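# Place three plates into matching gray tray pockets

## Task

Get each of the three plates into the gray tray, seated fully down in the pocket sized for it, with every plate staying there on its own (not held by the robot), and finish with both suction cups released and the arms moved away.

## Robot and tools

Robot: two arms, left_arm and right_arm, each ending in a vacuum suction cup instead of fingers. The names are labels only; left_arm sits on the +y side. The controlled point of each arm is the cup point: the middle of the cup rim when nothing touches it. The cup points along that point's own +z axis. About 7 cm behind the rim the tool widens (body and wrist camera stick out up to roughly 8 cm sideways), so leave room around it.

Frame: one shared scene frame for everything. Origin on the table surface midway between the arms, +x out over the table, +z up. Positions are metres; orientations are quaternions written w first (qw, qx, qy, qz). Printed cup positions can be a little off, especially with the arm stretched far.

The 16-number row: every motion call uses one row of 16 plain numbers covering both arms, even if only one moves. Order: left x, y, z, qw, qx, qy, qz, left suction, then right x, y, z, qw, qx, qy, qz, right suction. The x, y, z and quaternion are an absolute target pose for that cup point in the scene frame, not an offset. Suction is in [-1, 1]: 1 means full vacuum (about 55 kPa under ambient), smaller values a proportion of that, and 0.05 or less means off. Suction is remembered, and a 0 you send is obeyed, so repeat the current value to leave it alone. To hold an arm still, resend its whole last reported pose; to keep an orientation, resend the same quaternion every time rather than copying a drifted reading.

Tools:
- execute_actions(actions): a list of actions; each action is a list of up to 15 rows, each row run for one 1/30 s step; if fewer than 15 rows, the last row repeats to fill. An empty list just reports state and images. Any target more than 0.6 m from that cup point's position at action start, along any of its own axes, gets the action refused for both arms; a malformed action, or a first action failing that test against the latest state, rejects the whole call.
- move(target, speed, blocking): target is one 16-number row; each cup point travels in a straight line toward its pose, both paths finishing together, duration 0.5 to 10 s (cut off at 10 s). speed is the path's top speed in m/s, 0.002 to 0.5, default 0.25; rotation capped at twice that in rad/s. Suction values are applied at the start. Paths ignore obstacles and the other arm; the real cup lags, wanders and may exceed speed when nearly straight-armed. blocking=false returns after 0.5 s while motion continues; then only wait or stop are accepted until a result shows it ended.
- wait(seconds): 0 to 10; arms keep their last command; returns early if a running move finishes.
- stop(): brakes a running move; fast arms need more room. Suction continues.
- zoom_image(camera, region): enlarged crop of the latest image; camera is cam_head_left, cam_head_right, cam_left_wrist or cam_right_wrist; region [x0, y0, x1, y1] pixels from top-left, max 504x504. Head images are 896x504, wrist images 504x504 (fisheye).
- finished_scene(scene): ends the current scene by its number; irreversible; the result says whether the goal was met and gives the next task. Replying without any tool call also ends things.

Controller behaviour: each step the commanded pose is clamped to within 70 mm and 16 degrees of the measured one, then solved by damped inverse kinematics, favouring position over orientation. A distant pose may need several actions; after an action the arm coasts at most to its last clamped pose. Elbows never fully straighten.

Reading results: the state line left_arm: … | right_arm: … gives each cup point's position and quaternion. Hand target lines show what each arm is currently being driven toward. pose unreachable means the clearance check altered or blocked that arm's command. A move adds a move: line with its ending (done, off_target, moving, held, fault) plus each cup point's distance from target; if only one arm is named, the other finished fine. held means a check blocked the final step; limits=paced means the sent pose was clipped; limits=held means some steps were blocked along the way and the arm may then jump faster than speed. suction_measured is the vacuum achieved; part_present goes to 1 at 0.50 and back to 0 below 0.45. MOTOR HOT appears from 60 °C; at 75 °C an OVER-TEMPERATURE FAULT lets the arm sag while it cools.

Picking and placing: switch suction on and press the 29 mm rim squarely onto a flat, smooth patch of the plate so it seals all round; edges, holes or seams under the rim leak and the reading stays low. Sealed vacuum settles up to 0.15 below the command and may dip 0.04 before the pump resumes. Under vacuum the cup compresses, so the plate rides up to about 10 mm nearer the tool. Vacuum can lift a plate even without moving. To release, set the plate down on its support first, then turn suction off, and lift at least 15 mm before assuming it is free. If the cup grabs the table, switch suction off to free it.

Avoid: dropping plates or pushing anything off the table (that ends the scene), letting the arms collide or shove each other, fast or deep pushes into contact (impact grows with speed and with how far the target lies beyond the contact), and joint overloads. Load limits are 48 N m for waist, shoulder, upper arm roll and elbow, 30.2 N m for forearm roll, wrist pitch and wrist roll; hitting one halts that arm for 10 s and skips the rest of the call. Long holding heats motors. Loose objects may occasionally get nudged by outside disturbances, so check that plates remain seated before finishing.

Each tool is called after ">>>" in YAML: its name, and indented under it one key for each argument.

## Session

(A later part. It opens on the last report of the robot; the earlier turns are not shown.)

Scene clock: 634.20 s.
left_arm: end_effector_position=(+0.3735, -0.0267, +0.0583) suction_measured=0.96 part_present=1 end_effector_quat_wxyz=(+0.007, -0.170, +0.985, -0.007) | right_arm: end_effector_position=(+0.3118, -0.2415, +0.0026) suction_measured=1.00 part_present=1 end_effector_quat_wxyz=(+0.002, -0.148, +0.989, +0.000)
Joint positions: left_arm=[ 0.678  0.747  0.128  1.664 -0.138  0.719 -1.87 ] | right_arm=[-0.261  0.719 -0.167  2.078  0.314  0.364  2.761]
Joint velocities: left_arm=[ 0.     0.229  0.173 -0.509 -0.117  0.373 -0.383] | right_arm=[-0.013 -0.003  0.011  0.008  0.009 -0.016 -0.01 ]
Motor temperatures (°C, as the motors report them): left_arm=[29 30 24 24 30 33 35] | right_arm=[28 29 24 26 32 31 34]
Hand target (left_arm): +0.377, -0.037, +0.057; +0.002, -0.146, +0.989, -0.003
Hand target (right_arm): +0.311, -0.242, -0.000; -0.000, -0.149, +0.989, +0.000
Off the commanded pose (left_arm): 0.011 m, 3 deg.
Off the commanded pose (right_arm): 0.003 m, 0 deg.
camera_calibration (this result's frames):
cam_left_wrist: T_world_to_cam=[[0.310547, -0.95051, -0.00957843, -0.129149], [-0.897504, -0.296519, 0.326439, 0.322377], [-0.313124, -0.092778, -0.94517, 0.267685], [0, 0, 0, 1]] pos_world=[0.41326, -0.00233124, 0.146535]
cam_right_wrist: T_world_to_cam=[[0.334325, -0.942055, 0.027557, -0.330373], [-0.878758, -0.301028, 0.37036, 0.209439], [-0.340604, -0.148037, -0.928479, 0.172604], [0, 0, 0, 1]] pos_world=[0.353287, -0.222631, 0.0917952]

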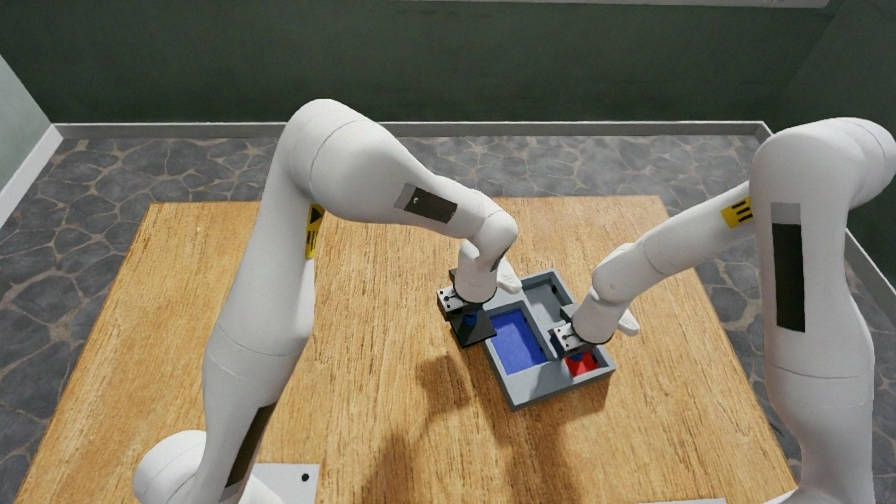

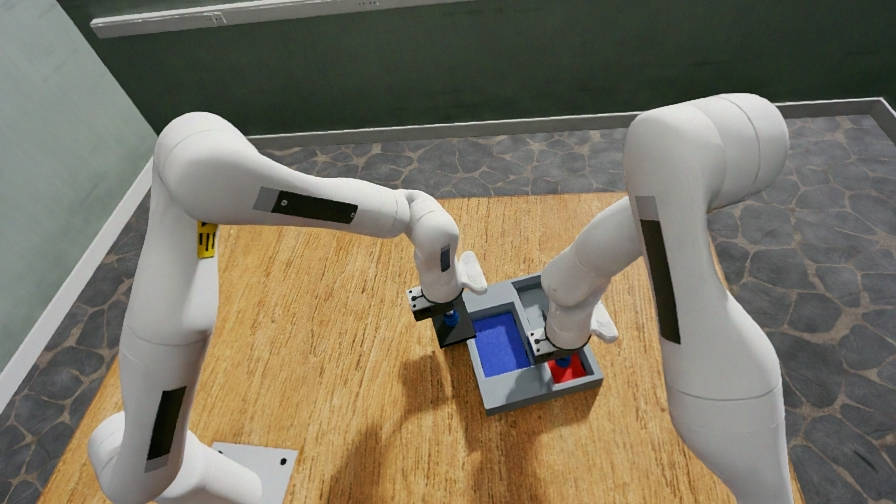

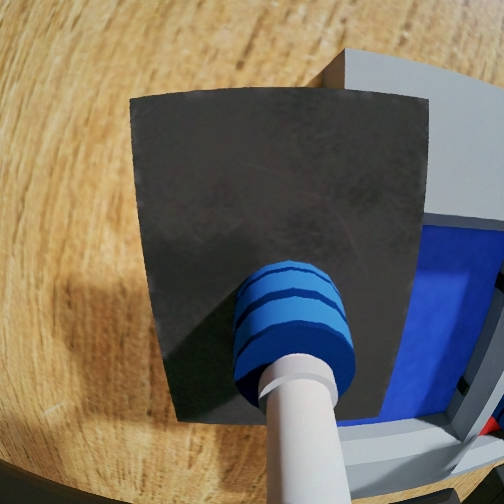

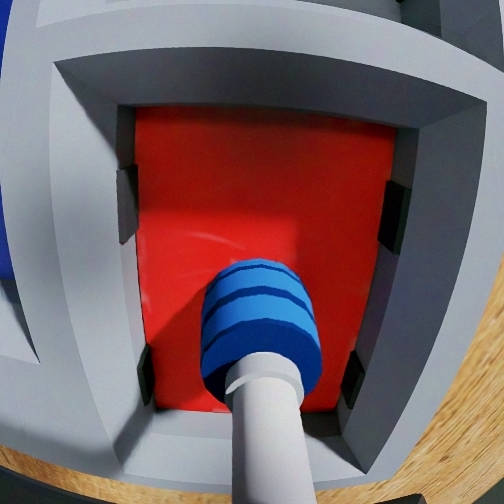

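>>> execute_actions:
  actions:
    - [[0.378,-0.037,0.057,0,-0.1444,0.9895,0,1,0.3109,-0.2416,0.002,0,-0.1487,0.9889,0,0],[0.378,-0.037,0.057,0,-0.1444,0.9895,0,1,0.3109,-0.2416,0.0033,0,-0.1487,0.9889,0,0],[0.3782,-0.0376,0.057,0,-0.1444,0.9895,0,1,0.3109,-0.2416,0.0053,0,-0.1487,0.9889,0,0],[0.3787,-0.0393,0.0569,0,-0.1444,0.9895,0,1,0.3109,-0.2416,0.0086,0,-0.1487,0.9889,0,0],[0.3797,-0.0422,0.0568,0,-0.1444,0.9895,0,1,0.3109,-0.2416,0.0131,0,-0.1487,0.9889,0,0],[0.3809,-0.0462,0.0566,0,-0.1444,0.9895,0,1,0.3109,-0.2416,0.0187,0,-0.1487,0.9889,0,0],[0.3825,-0.0512,0.0564,0,-0.1444,0.9895,0,1,0.3108,-0.2423,0.0251,0,-0.1487,0.9889,0,0],[0.3844,-0.0572,0.0562,0,-0.1444,0.9895,0,1,0.3107,-0.2444,0.0322,0,-0.1487,0.9889,0,0],[0.3866,-0.0641,0.0559,0,-0.1444,0.9895,0,1,0.3104,-0.2479,0.0398,0,-0.1487,0.9889,0,0],[0.3890,-0.0718,0.0556,0,-0.1444,0.9895,0,1,0.3100,-0.2527,0.0476,0,-0.1487,0.9889,0,0],[0.3917,-0.0802,0.0553,0,-0.1444,0.9895,0,1,0.3096,-0.2586,0.0554,0,-0.1487,0.9889,0,0],[0.3945,-0.0892,0.0549,0,-0.1444,0.9895,0,1,0.3090,-0.2658,0.063,0,-0.1487,0.9889,0,0],[0.3975,-0.0987,0.0545,0,-0.1444,0.9895,0,1,0.3084,-0.2739,0.0701,0,-0.1487,0.9889,0,0],[0.4006,-0.1084,0.0541,0,-0.1444,0.9895,0,1,0.3077,-0.2829,0.0765,0,-0.1487,0.9889,0,0],[0.4038,-0.1184,0.0537,0,-0.1444,0.9895,0,1,0.3069,-0.2925,0.0821,0,-0.1487,0.9889,0,0]]
    - [[0.4070,-0.1285,0.0533,0,-0.1444,0.9895,0,1,0.3061,-0.3027,0.0866,0,-0.1487,0.9889,0,0],[0.4102,-0.1385,0.0529,0,-0.1444,0.9895,0,1,0.3052,-0.3133,0.0899,0,-0.1487,0.9889,0,0],[0.4133,-0.1482,0.0525,0,-0.1444,0.9895,0,1,0.3044,-0.3241,0.0919,0,-0.1487,0.9889,0,0],[0.4163,-0.1577,0.0521,0,-0.1444,0.9895,0,1,0.3036,-0.3349,0.0926,0,-0.1487,0.9889,0,0],[0.4191,-0.1667,0.0518,0,-0.1444,0.9895,0,1,0.3027,-0.3455,0.0926,0,-0.1487,0.9889,0,0],[0.4218,-0.1751,0.0514,0,-0.1444,0.9895,0,1,0.3019,-0.3557,0.0926,0,-0.1487,0.9889,0,0],[0.4242,-0.1828,0.0511,0,-0.1444,0.9895,0,1,0.3012,-0.3654,0.0926,0,-0.1487,0.9889,0,0],[0.4264,-0.1897,0.0508,0,-0.1444,0.9895,0,1,0.3004,-0.3743,0.0926,0,-0.1487,0.9889,0,0],[0.4283,-0.1957,0.0506,0,-0.1444,0.9895,0,1,0.2998,-0.3824,0.0926,0,-0.1487,0.9889,0,0],[0.4299,-0.2007,0.0504,0,-0.1444,0.9895,0,1,0.2992,-0.3896,0.0926,0,-0.1487,0.9889,0,0],[0.4311,-0.2047,0.0502,0,-0.1444,0.9895,0,1,0.2988,-0.3955,0.0926,0,-0.1487,0.9889,0,0],[0.4321,-0.2076,0.0501,0,-0.1444,0.9895,0,1,0.2984,-0.4003,0.0926,0,-0.1487,0.9889,0,0],[0.4326,-0.2093,0.05,0,-0.1444,0.9895,0,1,0.2981,-0.4038,0.0926,0,-0.1487,0.9889,0,0],[0.4328,-0.2099,0.05,0,-0.1444,0.9895,0,1,0.298,-0.4059,0.0926,0,-0.1487,0.9889,0,0],[0.4328,-0.2099,0.05,0,-0.1444,0.9895,0,1,0.2979,-0.4066,0.0926,0,-0.1487,0.9889,0,0]]

Scene clock: 732.60 s.
left_arm: end_effector_position=(+0.4234, -0.1880, +0.0527) suction_measured=0.96 part_present=1 end_effector_quat_wxyz=(+0.008, -0.145, +0.989, -0.019) | right_arm: end_effector_position=(+0.2967, -0.3852, +0.0904) suction_measured=0.01 part_present=0 end_effector_quat_wxyz=(-0.000, -0.146, +0.989, -0.009)
Joint positions: left_arm=[ 0.804  1.058  0.16   0.973 -0.153  1.081 -1.843] | right_arm=[ 0.167  0.465 -0.243  2.131  0.237  0.569  3.185]
Joint velocities: left_arm=[ 0.125  0.417  0.013 -0.93  -0.018  0.527  0.015] | right_arm=[ 0.605 -0.023 -0.027 -0.012 -0.07   0.048  0.658]
Motor temperatures (°C, as the motors report them): left_arm=[29 30 24 24 30 33 35] | right_arm=[28 28 24 26 32 31 34]
Hand target (left_arm): +0.430, -0.207, +0.050; +0.006, -0.145, +0.989, -0.013
Hand target (right_arm): +0.297, -0.406, +0.093; +0.001, -0.147, +0.989, -0.005
Off the commanded pose (left_arm): 0.024 m, 2 deg.
Off the commanded pose (right_arm): 0.022 m, 1 deg.
camera_calibration (this result's frames):
cam_left_wrist: T_world_to_cam=[[0.263068, -0.964693, 0.0127257, -0.281765], [-0.912692, -0.244569, 0.327382, 0.337309], [-0.312711, -0.0977384, -0.944807, 0.261941], [0, 0, 0, 1]] pos_world=[0.463895, -0.163719, 0.14064]
cam_right_wrist: T_world_to_cam=[[0.32931, -0.943125, 0.045494, -0.463673], [-0.879862, -0.289023, 0.377237, 0.124735], [-0.342633, -0.164256, -0.924999, 0.221778], [0, 0, 0, 1]] pos_world=[0.33843, -0.364822, 0.179184]

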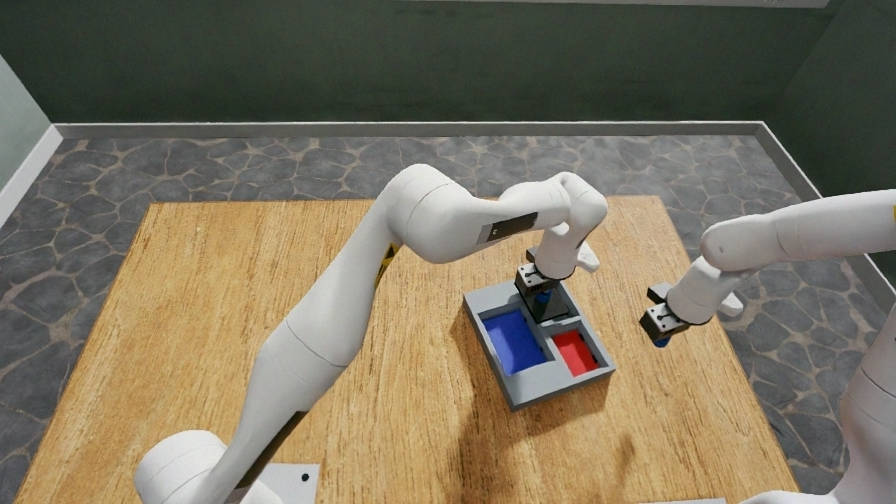

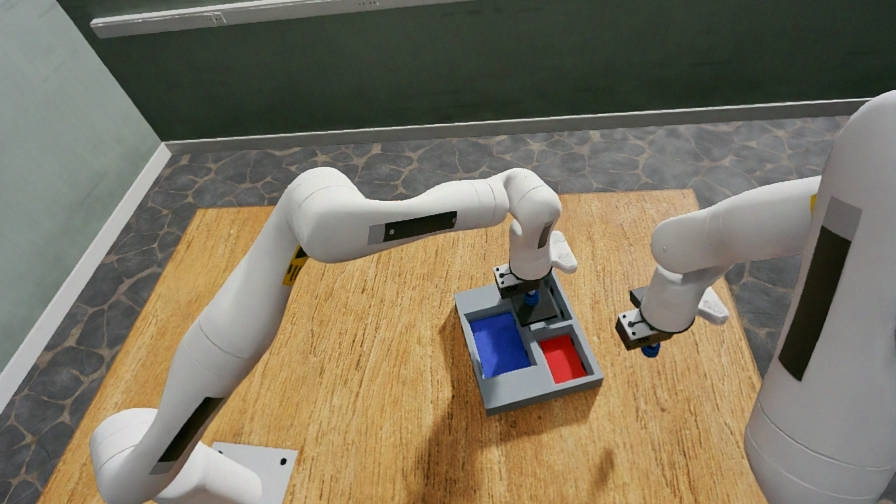

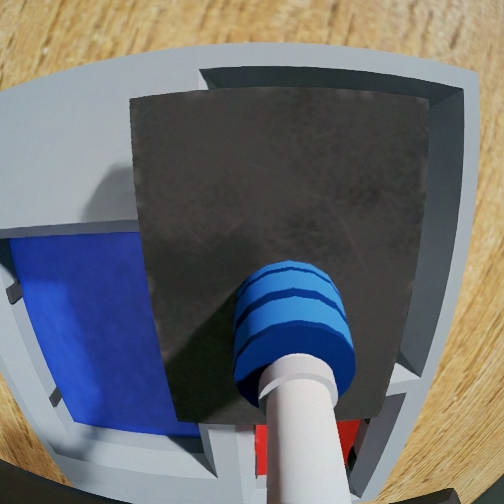

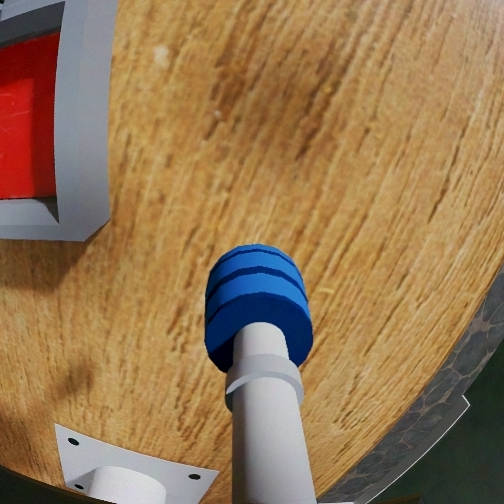

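>>> execute_actions:
  actions: []

>>> zoom_image:
  camera: "cam_left_wrist"
  region: [95, 40, 195, 140]

>>> zoom_image:
  camera: "cam_left_wrist"
  region: [370, 40, 470, 140]

Scene clock: 739.13 s.
left_arm: end_effector_position=(+0.4300, -0.2065, +0.0504) suction_measured=0.96 part_present=1 end_effector_quat_wxyz=(+0.006, -0.145, +0.989, -0.013) | right_arm: end_effector_position=(+0.2968, -0.4055, +0.0925) suction_measured=0.01 part_present=0 end_effector_quat_wxyz=(+0.001, -0.147, +0.989, -0.005)
Joint positions: left_arm=[ 0.822  1.123  0.162  0.829 -0.156  1.17  -1.844] | right_arm=[ 0.242  0.464 -0.254  2.123  0.225  0.577  3.265]
Joint velocities: left_arm=[-0.001  0.    -0.002 -0.    -0.     0.001  0.001] | right_arm=[ 0.    -0.     0.001 -0.     0.     0.    -0.001]
Motor temperatures (°C, as the motors report them): left_arm=[29 30 24 24 30 33 35] | right_arm=[28 28 24 26 32 31 34]
Hand target (left_arm): +0.430, -0.207, +0.050; +0.006, -0.145, +0.989, -0.013
Hand target (right_arm): +0.297, -0.406, +0.093; +0.001, -0.147, +0.989, -0.005
Off the commanded pose (left_arm): 0.004 m, 2 deg.
Off the commanded pose (right_arm): 0.002 m, 1 deg.
camera_calibration (this result's frames):
cam_left_wrist: T_world_to_cam=[[0.262919, -0.964818, 0.000648284, -0.300686], [-0.910829, -0.247985, 0.329992, 0.337976], [-0.318221, -0.0873518, -0.943984, 0.264463], [0, 0, 0, 1]] pos_world=[0.471052, -0.183193, 0.138314]
cam_right_wrist: T_world_to_cam=[[0.332099, -0.942533, 0.0366436, -0.482715], [-0.879276, -0.29528, 0.373743, 0.11577], [-0.341445, -0.156339, -0.926808, 0.223456], [0, 0, 0, 1]] pos_world=[0.338401, -0.385855, 0.181521]

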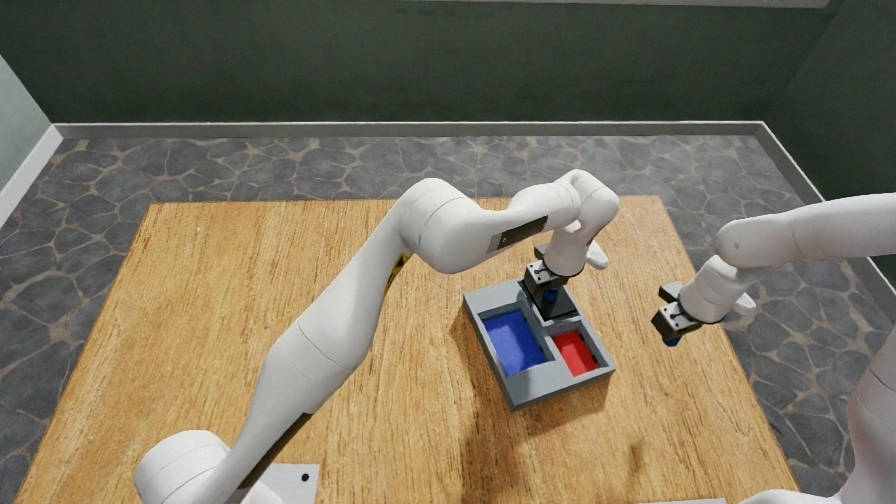

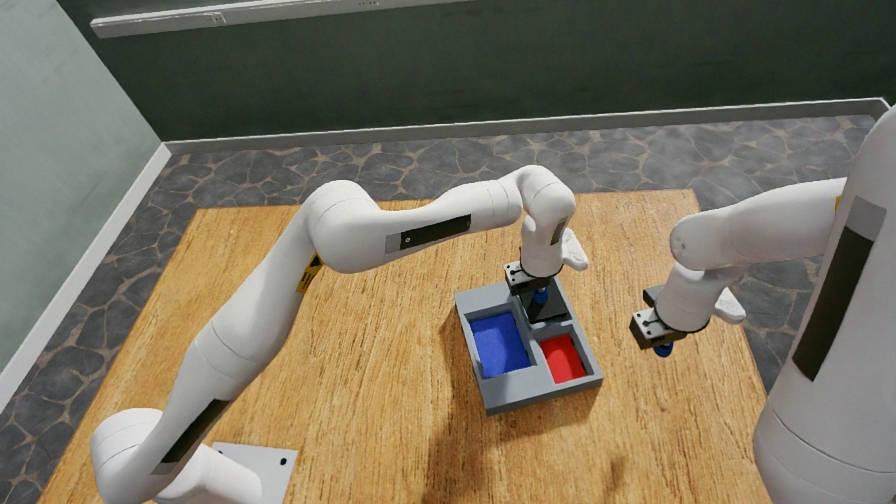

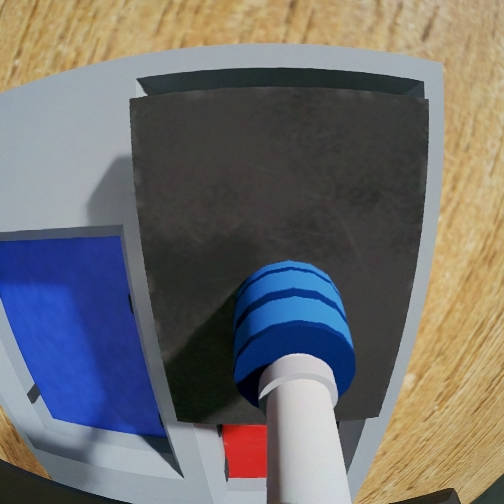

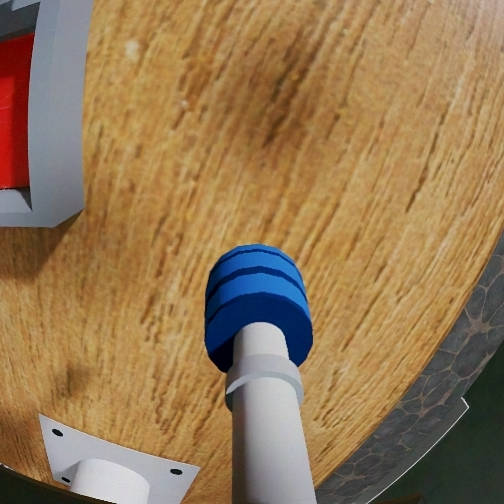

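Region (95, 40, 195, 140) of cam_left_wrist's 504x504 image, scaled by 5.040, with more detail than that image has.

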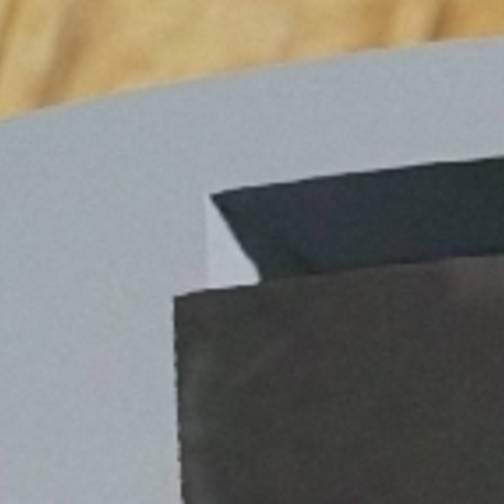

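Region (370, 40, 470, 140) of cam_left_wrist's 504x504 image, scaled by 5.040, with more detail than that image has.

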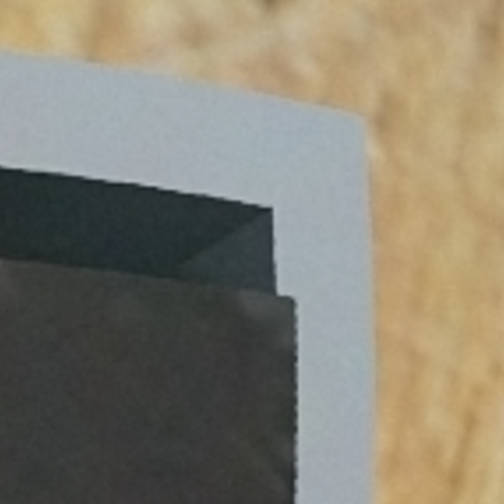

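>>> execute_actions:
  actions:
    - [[0.4302,-0.2068,0.0502,0.005,-0.1449,0.9894,-0.011,1,0.297,-0.4056,0.0927,0,-0.1487,0.9889,0,0],[0.4306,-0.2075,0.0498,0.004,-0.1449,0.9894,-0.008,1,0.297,-0.4058,0.0934,0,-0.1487,0.9889,0,0],[0.4311,-0.2084,0.049,0.002,-0.1449,0.9894,-0.005,1,0.297,-0.4062,0.0945,0,-0.1487,0.9889,0,0],[0.4315,-0.2091,0.0479,0.001,-0.1449,0.9894,-0.002,1,0.297,-0.4067,0.096,0,-0.1487,0.9889,0,0],[0.4317,-0.2094,0.0465,0,-0.1449,0.9894,0,1,0.297,-0.4074,0.0979,0,-0.1487,0.9889,0,0],[0.4317,-0.2094,0.0449,0,-0.1449,0.9894,0,1,0.297,-0.4082,0.1001,0,-0.1487,0.9889,0,0],[0.4317,-0.2094,0.043,0,-0.1449,0.9894,0,1,0.297,-0.4092,0.1027,0,-0.1487,0.9889,0,0],[0.4317,-0.2094,0.0409,0,-0.1449,0.9894,0,1,0.297,-0.4102,0.1057,0,-0.1487,0.9889,0,0],[0.4317,-0.2094,0.0386,0,-0.1449,0.9894,0,1,0.297,-0.4114,0.1089,0,-0.1487,0.9889,0,0],[0.4317,-0.2094,0.0361,0,-0.1449,0.9894,0,1,0.297,-0.4126,0.1123,0,-0.1487,0.9889,0,0],[0.4317,-0.2094,0.0335,0,-0.1449,0.9894,0,1,0.297,-0.4139,0.1159,0,-0.1487,0.9889,0,0],[0.4317,-0.2094,0.0308,0,-0.1449,0.9894,0,1,0.297,-0.4152,0.1197,0,-0.1487,0.9889,0,0],[0.4317,-0.2094,0.028,0,-0.1449,0.9894,0,1,0.297,-0.4166,0.1236,0,-0.1487,0.9889,0,0],[0.4317,-0.2094,0.0252,0,-0.1449,0.9894,0,1,0.297,-0.418,0.1275,0,-0.1487,0.9889,0,0],[0.4317,-0.2094,0.0224,0,-0.1449,0.9894,0,1,0.297,-0.4194,0.1314,0,-0.1487,0.9889,0,0]]
    - [[0.4317,-0.2094,0.0196,0,-0.1449,0.9894,0,1,0.297,-0.4208,0.1353,0,-0.1487,0.9889,0,0],[0.4317,-0.2094,0.0169,0,-0.1449,0.9894,0,1,0.297,-0.4221,0.1391,0,-0.1487,0.9889,0,0],[0.4317,-0.2094,0.0143,0,-0.1449,0.9894,0,1,0.297,-0.4234,0.1427,0,-0.1487,0.9889,0,0],[0.4317,-0.2094,0.0118,0,-0.1449,0.9894,0,1,0.297,-0.4247,0.1461,0,-0.1487,0.9889,0,0],[0.4317,-0.2094,0.0095,0,-0.1449,0.9894,0,1,0.297,-0.4258,0.1493,0,-0.1487,0.9889,0,0],[0.4317,-0.2094,0.0074,0,-0.1449,0.9894,0,1,0.297,-0.4268,0.1523,0,-0.1487,0.9889,0,0],[0.4317,-0.2094,0.0055,0,-0.1449,0.9894,0,1,0.297,-0.4278,0.1549,0,-0.1487,0.9889,0,0],[0.4317,-0.2094,0.0039,0,-0.1449,0.9894,0,1,0.297,-0.4286,0.1571,0,-0.1487,0.9889,0,0],[0.4317,-0.2094,0.0024,0,-0.1449,0.9894,0,1,0.297,-0.4293,0.159,0,-0.1487,0.9889,0,0],[0.4317,-0.2094,0.0012,0,-0.1449,0.9894,0,1,0.297,-0.4298,0.1605,0,-0.1487,0.9889,0,0],[0.4317,-0.2094,0.0003,0,-0.1449,0.9894,0,1,0.297,-0.4302,0.1616,0,-0.1487,0.9889,0,0],[0.4317,-0.2094,-0.0003,0,-0.1449,0.9894,0,1,0.297,-0.4304,0.1623,0,-0.1487,0.9889,0,0],[0.4317,-0.2094,-0.0005,0,-0.1449,0.9894,0,1,0.297,-0.4305,0.1625,0,-0.1487,0.9889,0,0]]

Scene clock: 790.73 s.
left_arm: end_effector_position=(+0.4323, -0.2092, +0.0036) suction_measured=0.96 part_present=1 end_effector_quat_wxyz=(+0.001, -0.145, +0.989, -0.000) | right_arm: end_effector_position=(+0.2969, -0.4297, +0.1607) suction_measured=0.01 part_present=0 end_effector_quat_wxyz=(-0.001, -0.149, +0.989, +0.000)
Joint positions: left_arm=[ 0.828  1.218  0.157  0.769 -0.161  1.162 -1.846] | right_arm=[ 0.361  0.332 -0.3    2.018  0.133  0.811  3.428]
Joint velocities: left_arm=[-0.001 -0.     0.     0.002  0.    -0.004  0.001] | right_arm=[ 0.023 -0.03  -0.    -0.032 -0.021  0.058  0.037]
Motor temperatures (°C, as the motors report them): left_arm=[29 31 24 24 30 33 35] | right_arm=[28 28 24 26 32 31 34]
Hand target (left_arm): +0.432, -0.209, -0.000; -0.000, -0.145, +0.989, +0.000
Hand target (right_arm): +0.297, -0.431, +0.162; -0.000, -0.149, +0.989, -0.000
Off the commanded pose (left_arm): 0.004 m, 0 deg.
Off the commanded pose (right_arm): 0.002 m, 0 deg.
camera_calibration (this result's frames):
cam_left_wrist: T_world_to_cam=[[0.262864, -0.9645, -0.0253246, -0.303638], [-0.906377, -0.25585, 0.336187, 0.351218], [-0.330732, -0.0654178, -0.941455, 0.230766], [0, 0, 0, 1]] pos_world=[0.474473, -0.187904, 0.0914908]
cam_right_wrist: T_world_to_cam=[[0.335727, -0.941576, 0.0268554, -0.507122], [-0.876579, -0.301861, 0.37482, 0.0794389], [-0.344815, -0.149378, -0.926709, 0.286897], [0, 0, 0, 1]] pos_world=[0.338815, -0.410658, 0.249714]

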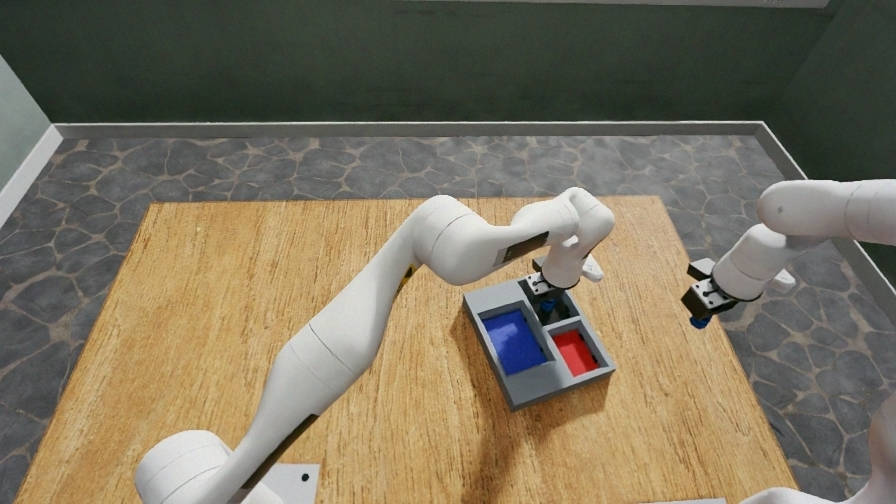

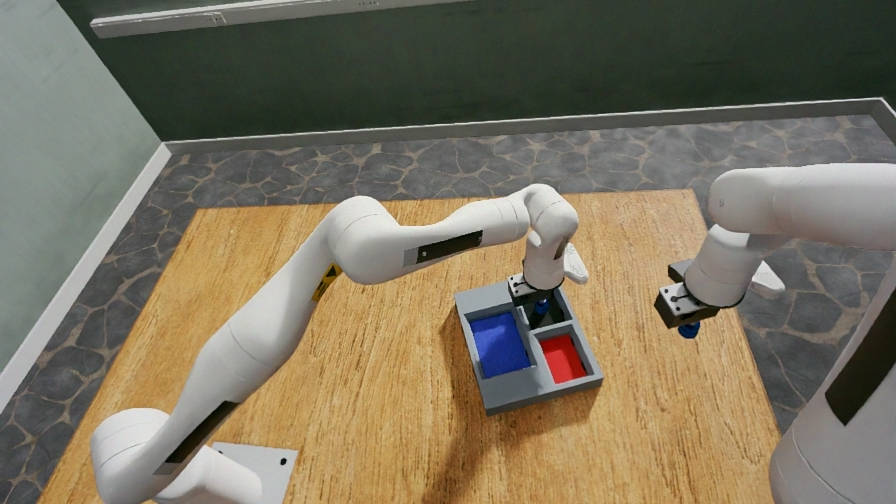

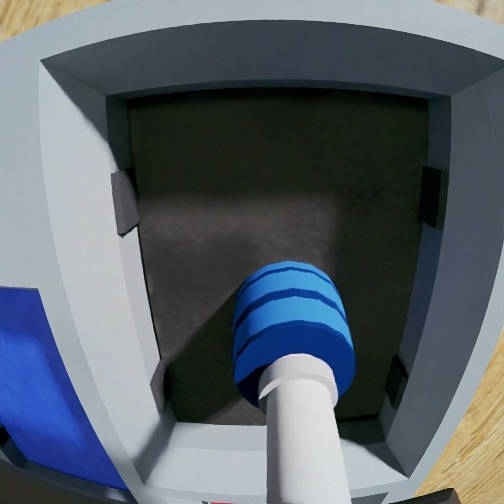

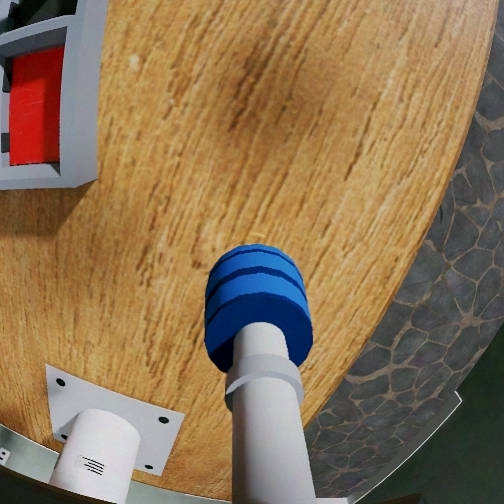

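>>> execute_actions:
  actions: []

Scene clock: 799.30 s.
left_arm: end_effector_position=(+0.4323, -0.2092, +0.0035) suction_measured=0.96 part_present=1 end_effector_quat_wxyz=(+0.001, -0.145, +0.989, -0.000) | right_arm: end_effector_position=(+0.2971, -0.4306, +0.1624) suction_measured=0.01 part_present=0 end_effector_quat_wxyz=(-0.000, -0.149, +0.989, -0.000)
Joint positions: left_arm=[ 0.828  1.218  0.157  0.769 -0.161  1.162 -1.846] | right_arm=[ 0.364  0.329 -0.3    2.016  0.132  0.816  3.431]
Joint velocities: left_arm=[ 0.    -0.    -0.    -0.    -0.     0.003 -0.   ] | right_arm=[ 0.    -0.    -0.    -0.     0.     0.     0.001]
Motor temperatures (°C, as the motors report them): left_arm=[29 31 24 24 30 33 35] | right_arm=[28 28 24 26 32 31 34]
Hand target (left_arm): +0.432, -0.209, -0.000; -0.000, -0.145, +0.989, +0.000
Hand target (right_arm): +0.297, -0.431, +0.162; -0.000, -0.149, +0.989, -0.000
Off the commanded pose (left_arm): 0.004 m, 0 deg.
Off the commanded pose (right_arm): 0.000 m, 0 deg.
camera_calibration (this result's frames):
cam_left_wrist: T_world_to_cam=[[0.262832, -0.964514, -0.0251221, -0.303651], [-0.906448, -0.255762, 0.336062, 0.351278], [-0.330562, -0.0655562, -0.941505, 0.23065], [0, 0, 0, 1]] pos_world=[0.474469, -0.187912, 0.0914787]
cam_right_wrist: T_world_to_cam=[[0.334534, -0.941983, 0.0274769, -0.508007], [-0.877396, -0.300692, 0.373846, 0.0795854], [-0.343894, -0.149172, -0.927084, 0.288275], [0, 0, 0, 1]] pos_world=[0.338909, -0.411601, 0.251461]

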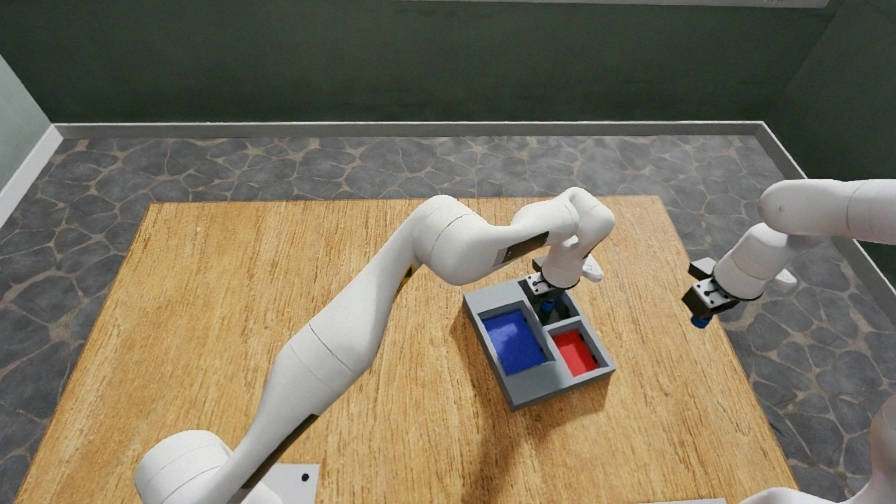

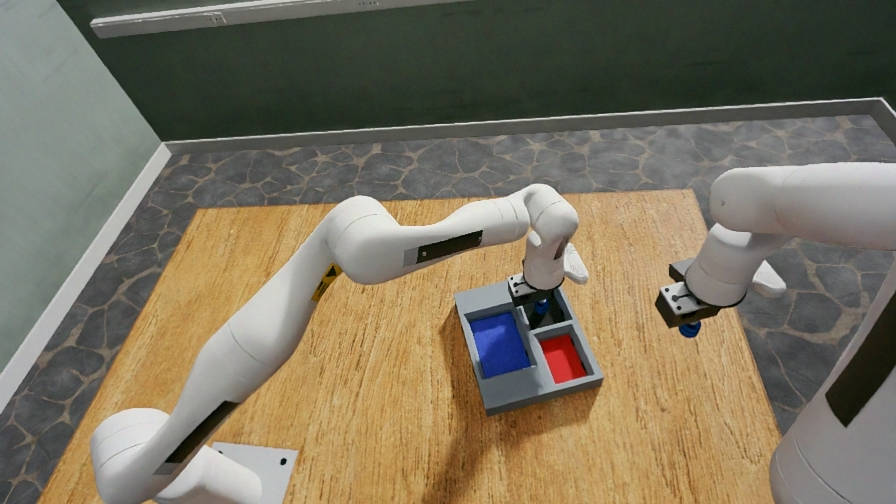

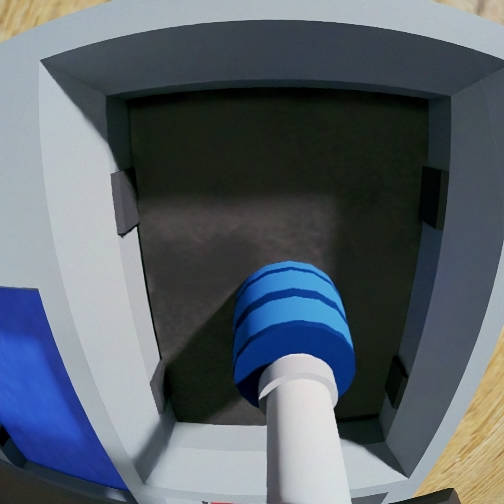

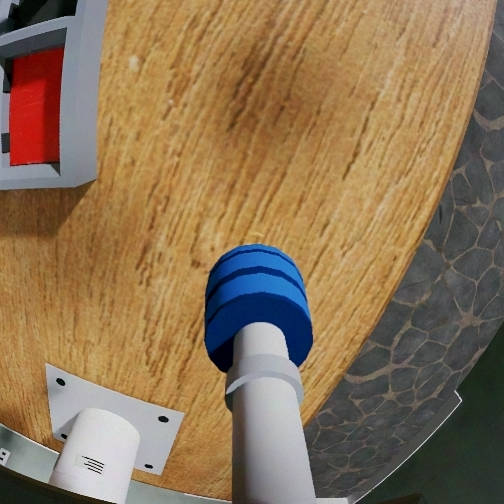

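>>> execute_actions:
  actions:
    - [[0.4317,-0.2094,-0.0015,0,-0.1449,0.9894,0,0,0.297,-0.4305,0.1625,0,-0.1487,0.9889,0,0],[0.4317,-0.2094,-0.0015,0,-0.1449,0.9894,0,0,0.297,-0.4305,0.1625,0,-0.1487,0.9889,0,0],[0.4317,-0.2094,0.0,0,-0.1449,0.9894,0,0,0.297,-0.4305,0.1625,0,-0.1487,0.9889,0,0],[0.4317,-0.2094,0.002,0,-0.1449,0.9894,0,0,0.297,-0.4305,0.1625,0,-0.1487,0.9889,0,0],[0.4317,-0.2094,0.004,0,-0.1449,0.9894,0,0,0.297,-0.4305,0.1625,0,-0.1487,0.9889,0,0],[0.4317,-0.2094,0.007,0,-0.1449,0.9894,0,0,0.297,-0.4305,0.1625,0,-0.1487,0.9889,0,0],[0.4317,-0.2094,0.0105,0,-0.1449,0.9894,0,0,0.297,-0.4305,0.1625,0,-0.1487,0.9889,0,0],[0.4317,-0.2094,0.0145,0,-0.1449,0.9894,0,0,0.297,-0.4305,0.1625,0,-0.1487,0.9889,0,0],[0.4317,-0.2094,0.019,0,-0.1449,0.9894,0,0,0.297,-0.4305,0.1625,0,-0.1487,0.9889,0,0],[0.4317,-0.2094,0.024,0,-0.1449,0.9894,0,0,0.297,-0.4305,0.1625,0,-0.1487,0.9889,0,0],[0.4317,-0.2094,0.030,0,-0.1449,0.9894,0,0,0.297,-0.4305,0.1625,0,-0.1487,0.9889,0,0],[0.4317,-0.2094,0.0365,0,-0.1449,0.9894,0,0,0.297,-0.4305,0.1625,0,-0.1487,0.9889,0,0],[0.4317,-0.2094,0.0435,0,-0.1449,0.9894,0,0,0.297,-0.4305,0.1625,0,-0.1487,0.9889,0,0],[0.4317,-0.209,0.051,0,-0.1449,0.9894,0,0,0.297,-0.4305,0.1625,0,-0.1487,0.9889,0,0],[0.4316,-0.208,0.0585,0,-0.1449,0.9894,0,0,0.297,-0.4305,0.1625,0,-0.1487,0.9889,0,0]]
    - [[0.4315,-0.206,0.066,0,-0.1449,0.9894,0,0,0.297,-0.4305,0.1625,0,-0.1487,0.9889,0,0],[0.4313,-0.203,0.0735,0,-0.1449,0.9894,0,0,0.297,-0.4305,0.1625,0,-0.1487,0.9889,0,0],[0.431,-0.199,0.081,0,-0.1449,0.9894,0,0,0.297,-0.4305,0.1625,0,-0.1487,0.9889,0,0],[0.4307,-0.194,0.088,0,-0.1449,0.9894,0,0,0.297,-0.4305,0.1625,0,-0.1487,0.9889,0,0],[0.4304,-0.188,0.095,0,-0.1449,0.9894,0,0,0.297,-0.4305,0.1625,0,-0.1487,0.9889,0,0],[0.430,-0.181,0.102,0,-0.1449,0.9894,0,0,0.297,-0.4305,0.1625,0,-0.1487,0.9889,0,0],[0.4296,-0.173,0.1085,0,-0.1449,0.9894,0,0,0.297,-0.4305,0.1625,0,-0.1487,0.9889,0,0],[0.4291,-0.164,0.115,0,-0.1449,0.9894,0,0,0.297,-0.4305,0.1625,0,-0.1487,0.9889,0,0],[0.4286,-0.154,0.121,0,-0.1449,0.9894,0,0,0.297,-0.4305,0.1625,0,-0.1487,0.9889,0,0],[0.428,-0.143,0.1265,0,-0.1449,0.9894,0,0,0.297,-0.4305,0.1625,0,-0.1487,0.9889,0,0],[0.4274,-0.1315,0.1315,0,-0.1449,0.9894,0,0,0.297,-0.4305,0.1625,0,-0.1487,0.9889,0,0],[0.4268,-0.1195,0.136,0,-0.1449,0.9894,0,0,0.297,-0.4305,0.1625,0,-0.1487,0.9889,0,0],[0.4262,-0.107,0.140,0,-0.1449,0.9894,0,0,0.297,-0.4305,0.1625,0,-0.1487,0.9889,0,0],[0.4256,-0.094,0.1435,0,-0.1449,0.9894,0,0,0.297,-0.4305,0.1625,0,-0.1487,0.9889,0,0],[0.425,-0.081,0.1465,0,-0.1449,0.9894,0,0,0.297,-0.4305,0.1625,0,-0.1487,0.9889,0,0]]
    - [[0.4244,-0.068,0.149,0,-0.1449,0.9894,0,0,0.297,-0.4305,0.1625,0,-0.1487,0.9889,0,0],[0.4238,-0.055,0.1515,0,-0.1449,0.9894,0,0,0.297,-0.4305,0.1625,0,-0.1487,0.9889,0,0],[0.4232,-0.0425,0.1535,0,-0.1449,0.9894,0,0,0.297,-0.4305,0.1625,0,-0.1487,0.9889,0,0],[0.4227,-0.0305,0.155,0,-0.1449,0.9894,0,0,0.297,-0.4305,0.1625,0,-0.1487,0.9889,0,0],[0.4222,-0.019,0.1565,0,-0.1449,0.9894,0,0,0.297,-0.4305,0.1625,0,-0.1487,0.9889,0,0],[0.4217,-0.0085,0.1575,0,-0.1449,0.9894,0,0,0.297,-0.4305,0.1625,0,-0.1487,0.9889,0,0],[0.4213,0.001,0.1585,0,-0.1449,0.9894,0,0,0.297,-0.4305,0.1625,0,-0.1487,0.9889,0,0],[0.421,0.0095,0.159,0,-0.1449,0.9894,0,0,0.297,-0.4305,0.1625,0,-0.1487,0.9889,0,0],[0.4207,0.017,0.1595,0,-0.1449,0.9894,0,0,0.297,-0.4305,0.1625,0,-0.1487,0.9889,0,0],[0.4205,0.0235,0.16,0,-0.1449,0.9894,0,0,0.297,-0.4305,0.1625,0,-0.1487,0.9889,0,0],[0.4203,0.029,0.16,0,-0.1449,0.9894,0,0,0.297,-0.4305,0.1625,0,-0.1487,0.9889,0,0],[0.4202,0.0335,0.16,0,-0.1449,0.9894,0,0,0.297,-0.4305,0.1625,0,-0.1487,0.9889,0,0],[0.4201,0.037,0.16,0,-0.1449,0.9894,0,0,0.297,-0.4305,0.1625,0,-0.1487,0.9889,0,0],[0.42,0.039,0.16,0,-0.1449,0.9894,0,0,0.297,-0.4305,0.1625,0,-0.1487,0.9889,0,0],[0.42,0.04,0.16,0,-0.1449,0.9894,0,0,0.297,-0.4305,0.1625,0,-0.1487,0.9889,0,0]]

>>> zoom_image:
  camera: "cam_head_right"
  region: [430, 260, 630, 430]

>>> zoom_image:
  camera: "cam_head_left"
  region: [440, 260, 640, 430]

Scene clock: 855.50 s.
left_arm: end_effector_position=(+0.4207, +0.0060, +0.1532) suction_measured=0.01 part_present=0 end_effector_quat_wxyz=(-0.006, -0.148, +0.989, +0.018) | right_arm: end_effector_position=(+0.2970, -0.4305, +0.1625) suction_measured=0.01 part_present=0 end_effector_quat_wxyz=(+0.000, -0.149, +0.989, +0.000)
Joint positions: left_arm=[ 0.565  0.652  0.149  1.474 -0.118  1.061 -2.043] | right_arm=[ 0.365  0.328 -0.3    2.016  0.131  0.816  3.431]
Joint velocities: left_arm=[-0.402 -0.481 -0.032  0.808  0.057 -0.416 -0.387] | right_arm=[-0.     0.     0.001 -0.    -0.     0.001 -0.   ]
Motor temperatures (°C, as the motors report them): left_arm=[29 31 24 24 30 33 35] | right_arm=[28 28 24 26 32 31 34]
Hand target (left_arm): +0.419, +0.038, +0.158; -0.001, -0.146, +0.989, +0.009
Hand target (right_arm): +0.297, -0.431, +0.163; -0.000, -0.149, +0.989, +0.000
Off the commanded pose (left_arm): 0.035 m, 2 deg.
Off the commanded pose (right_arm): 0.000 m, 0 deg.
camera_calibration (this result's frames):
cam_left_wrist: T_world_to_cam=[[0.267035, -0.961563, -0.0639369, -0.0851174], [-0.898475, -0.272408, 0.344293, 0.340972], [-0.348476, -0.0344926, -0.936683, 0.388449], [0, 0, 0, 1]] pos_world=[0.464449, 0.0244362, 0.241017]
cam_right_wrist: T_world_to_cam=[[0.334828, -0.941886, 0.0272024, -0.507885], [-0.877341, -0.301092, 0.373653, 0.0793307], [-0.343748, -0.148975, -0.92717, 0.288398], [0, 0, 0, 1]] pos_world=[0.338791, -0.41152, 0.251568]

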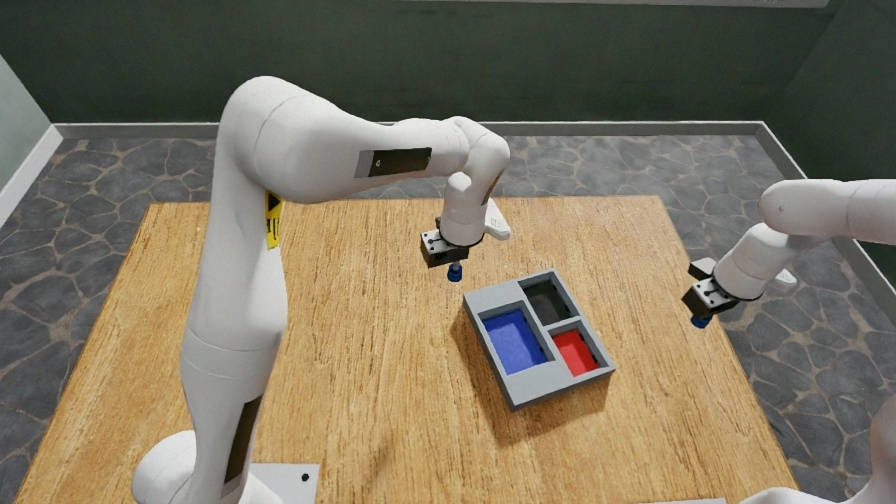

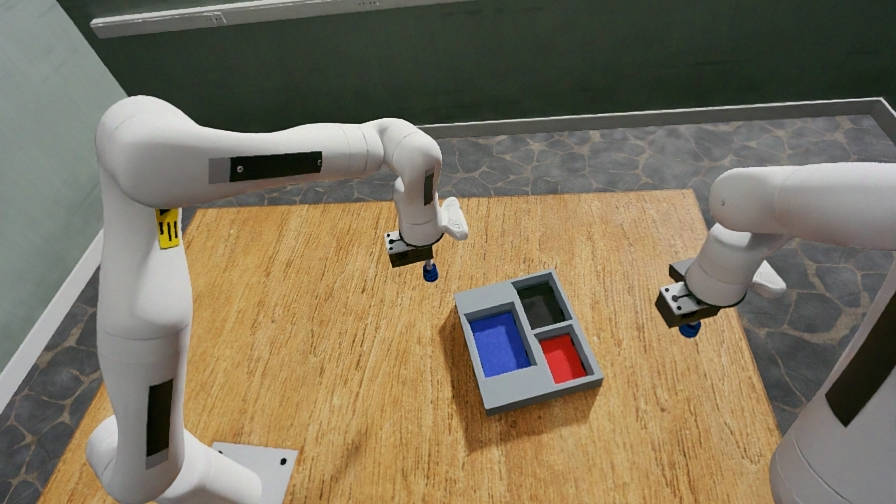

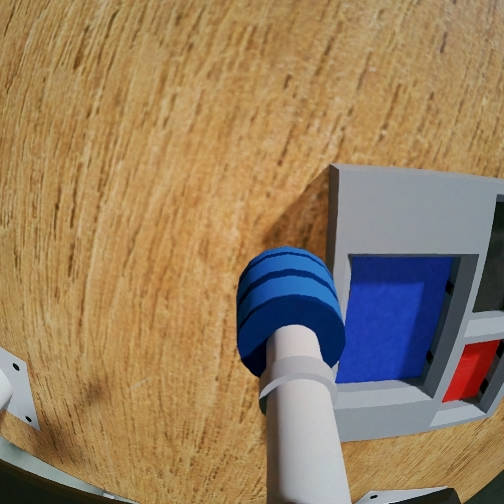

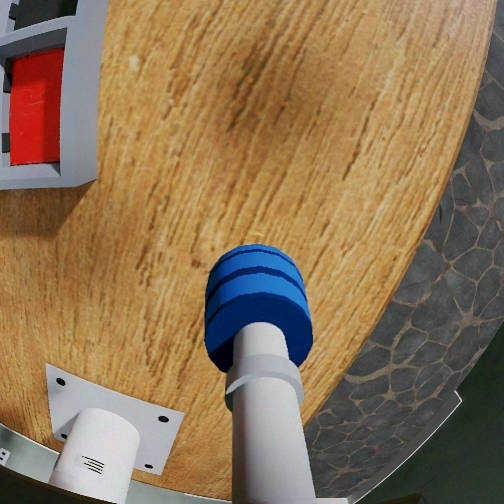

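Region (430, 260, 630, 430) of cam_head_right's 896x504 image, scaled by 2.520, with more detail than that image has; it fills the top 428 rows of this view, and the rest is white.

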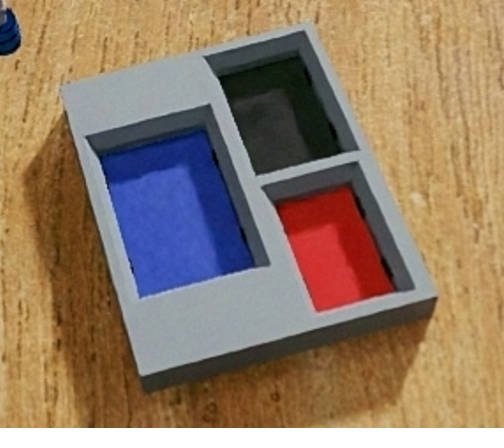

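Region (440, 260, 640, 430) of cam_head_left's 896x504 image, scaled by 2.520, with more detail than that image has; it fills the top 428 rows of this view, and the rest is white.

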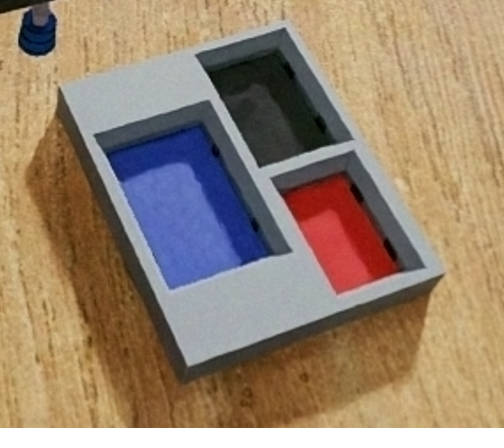

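All three plates look seated, and both arms are clear of the tray.

>>> finished_scene:
  scene: 2

The scene is finished: the task was done.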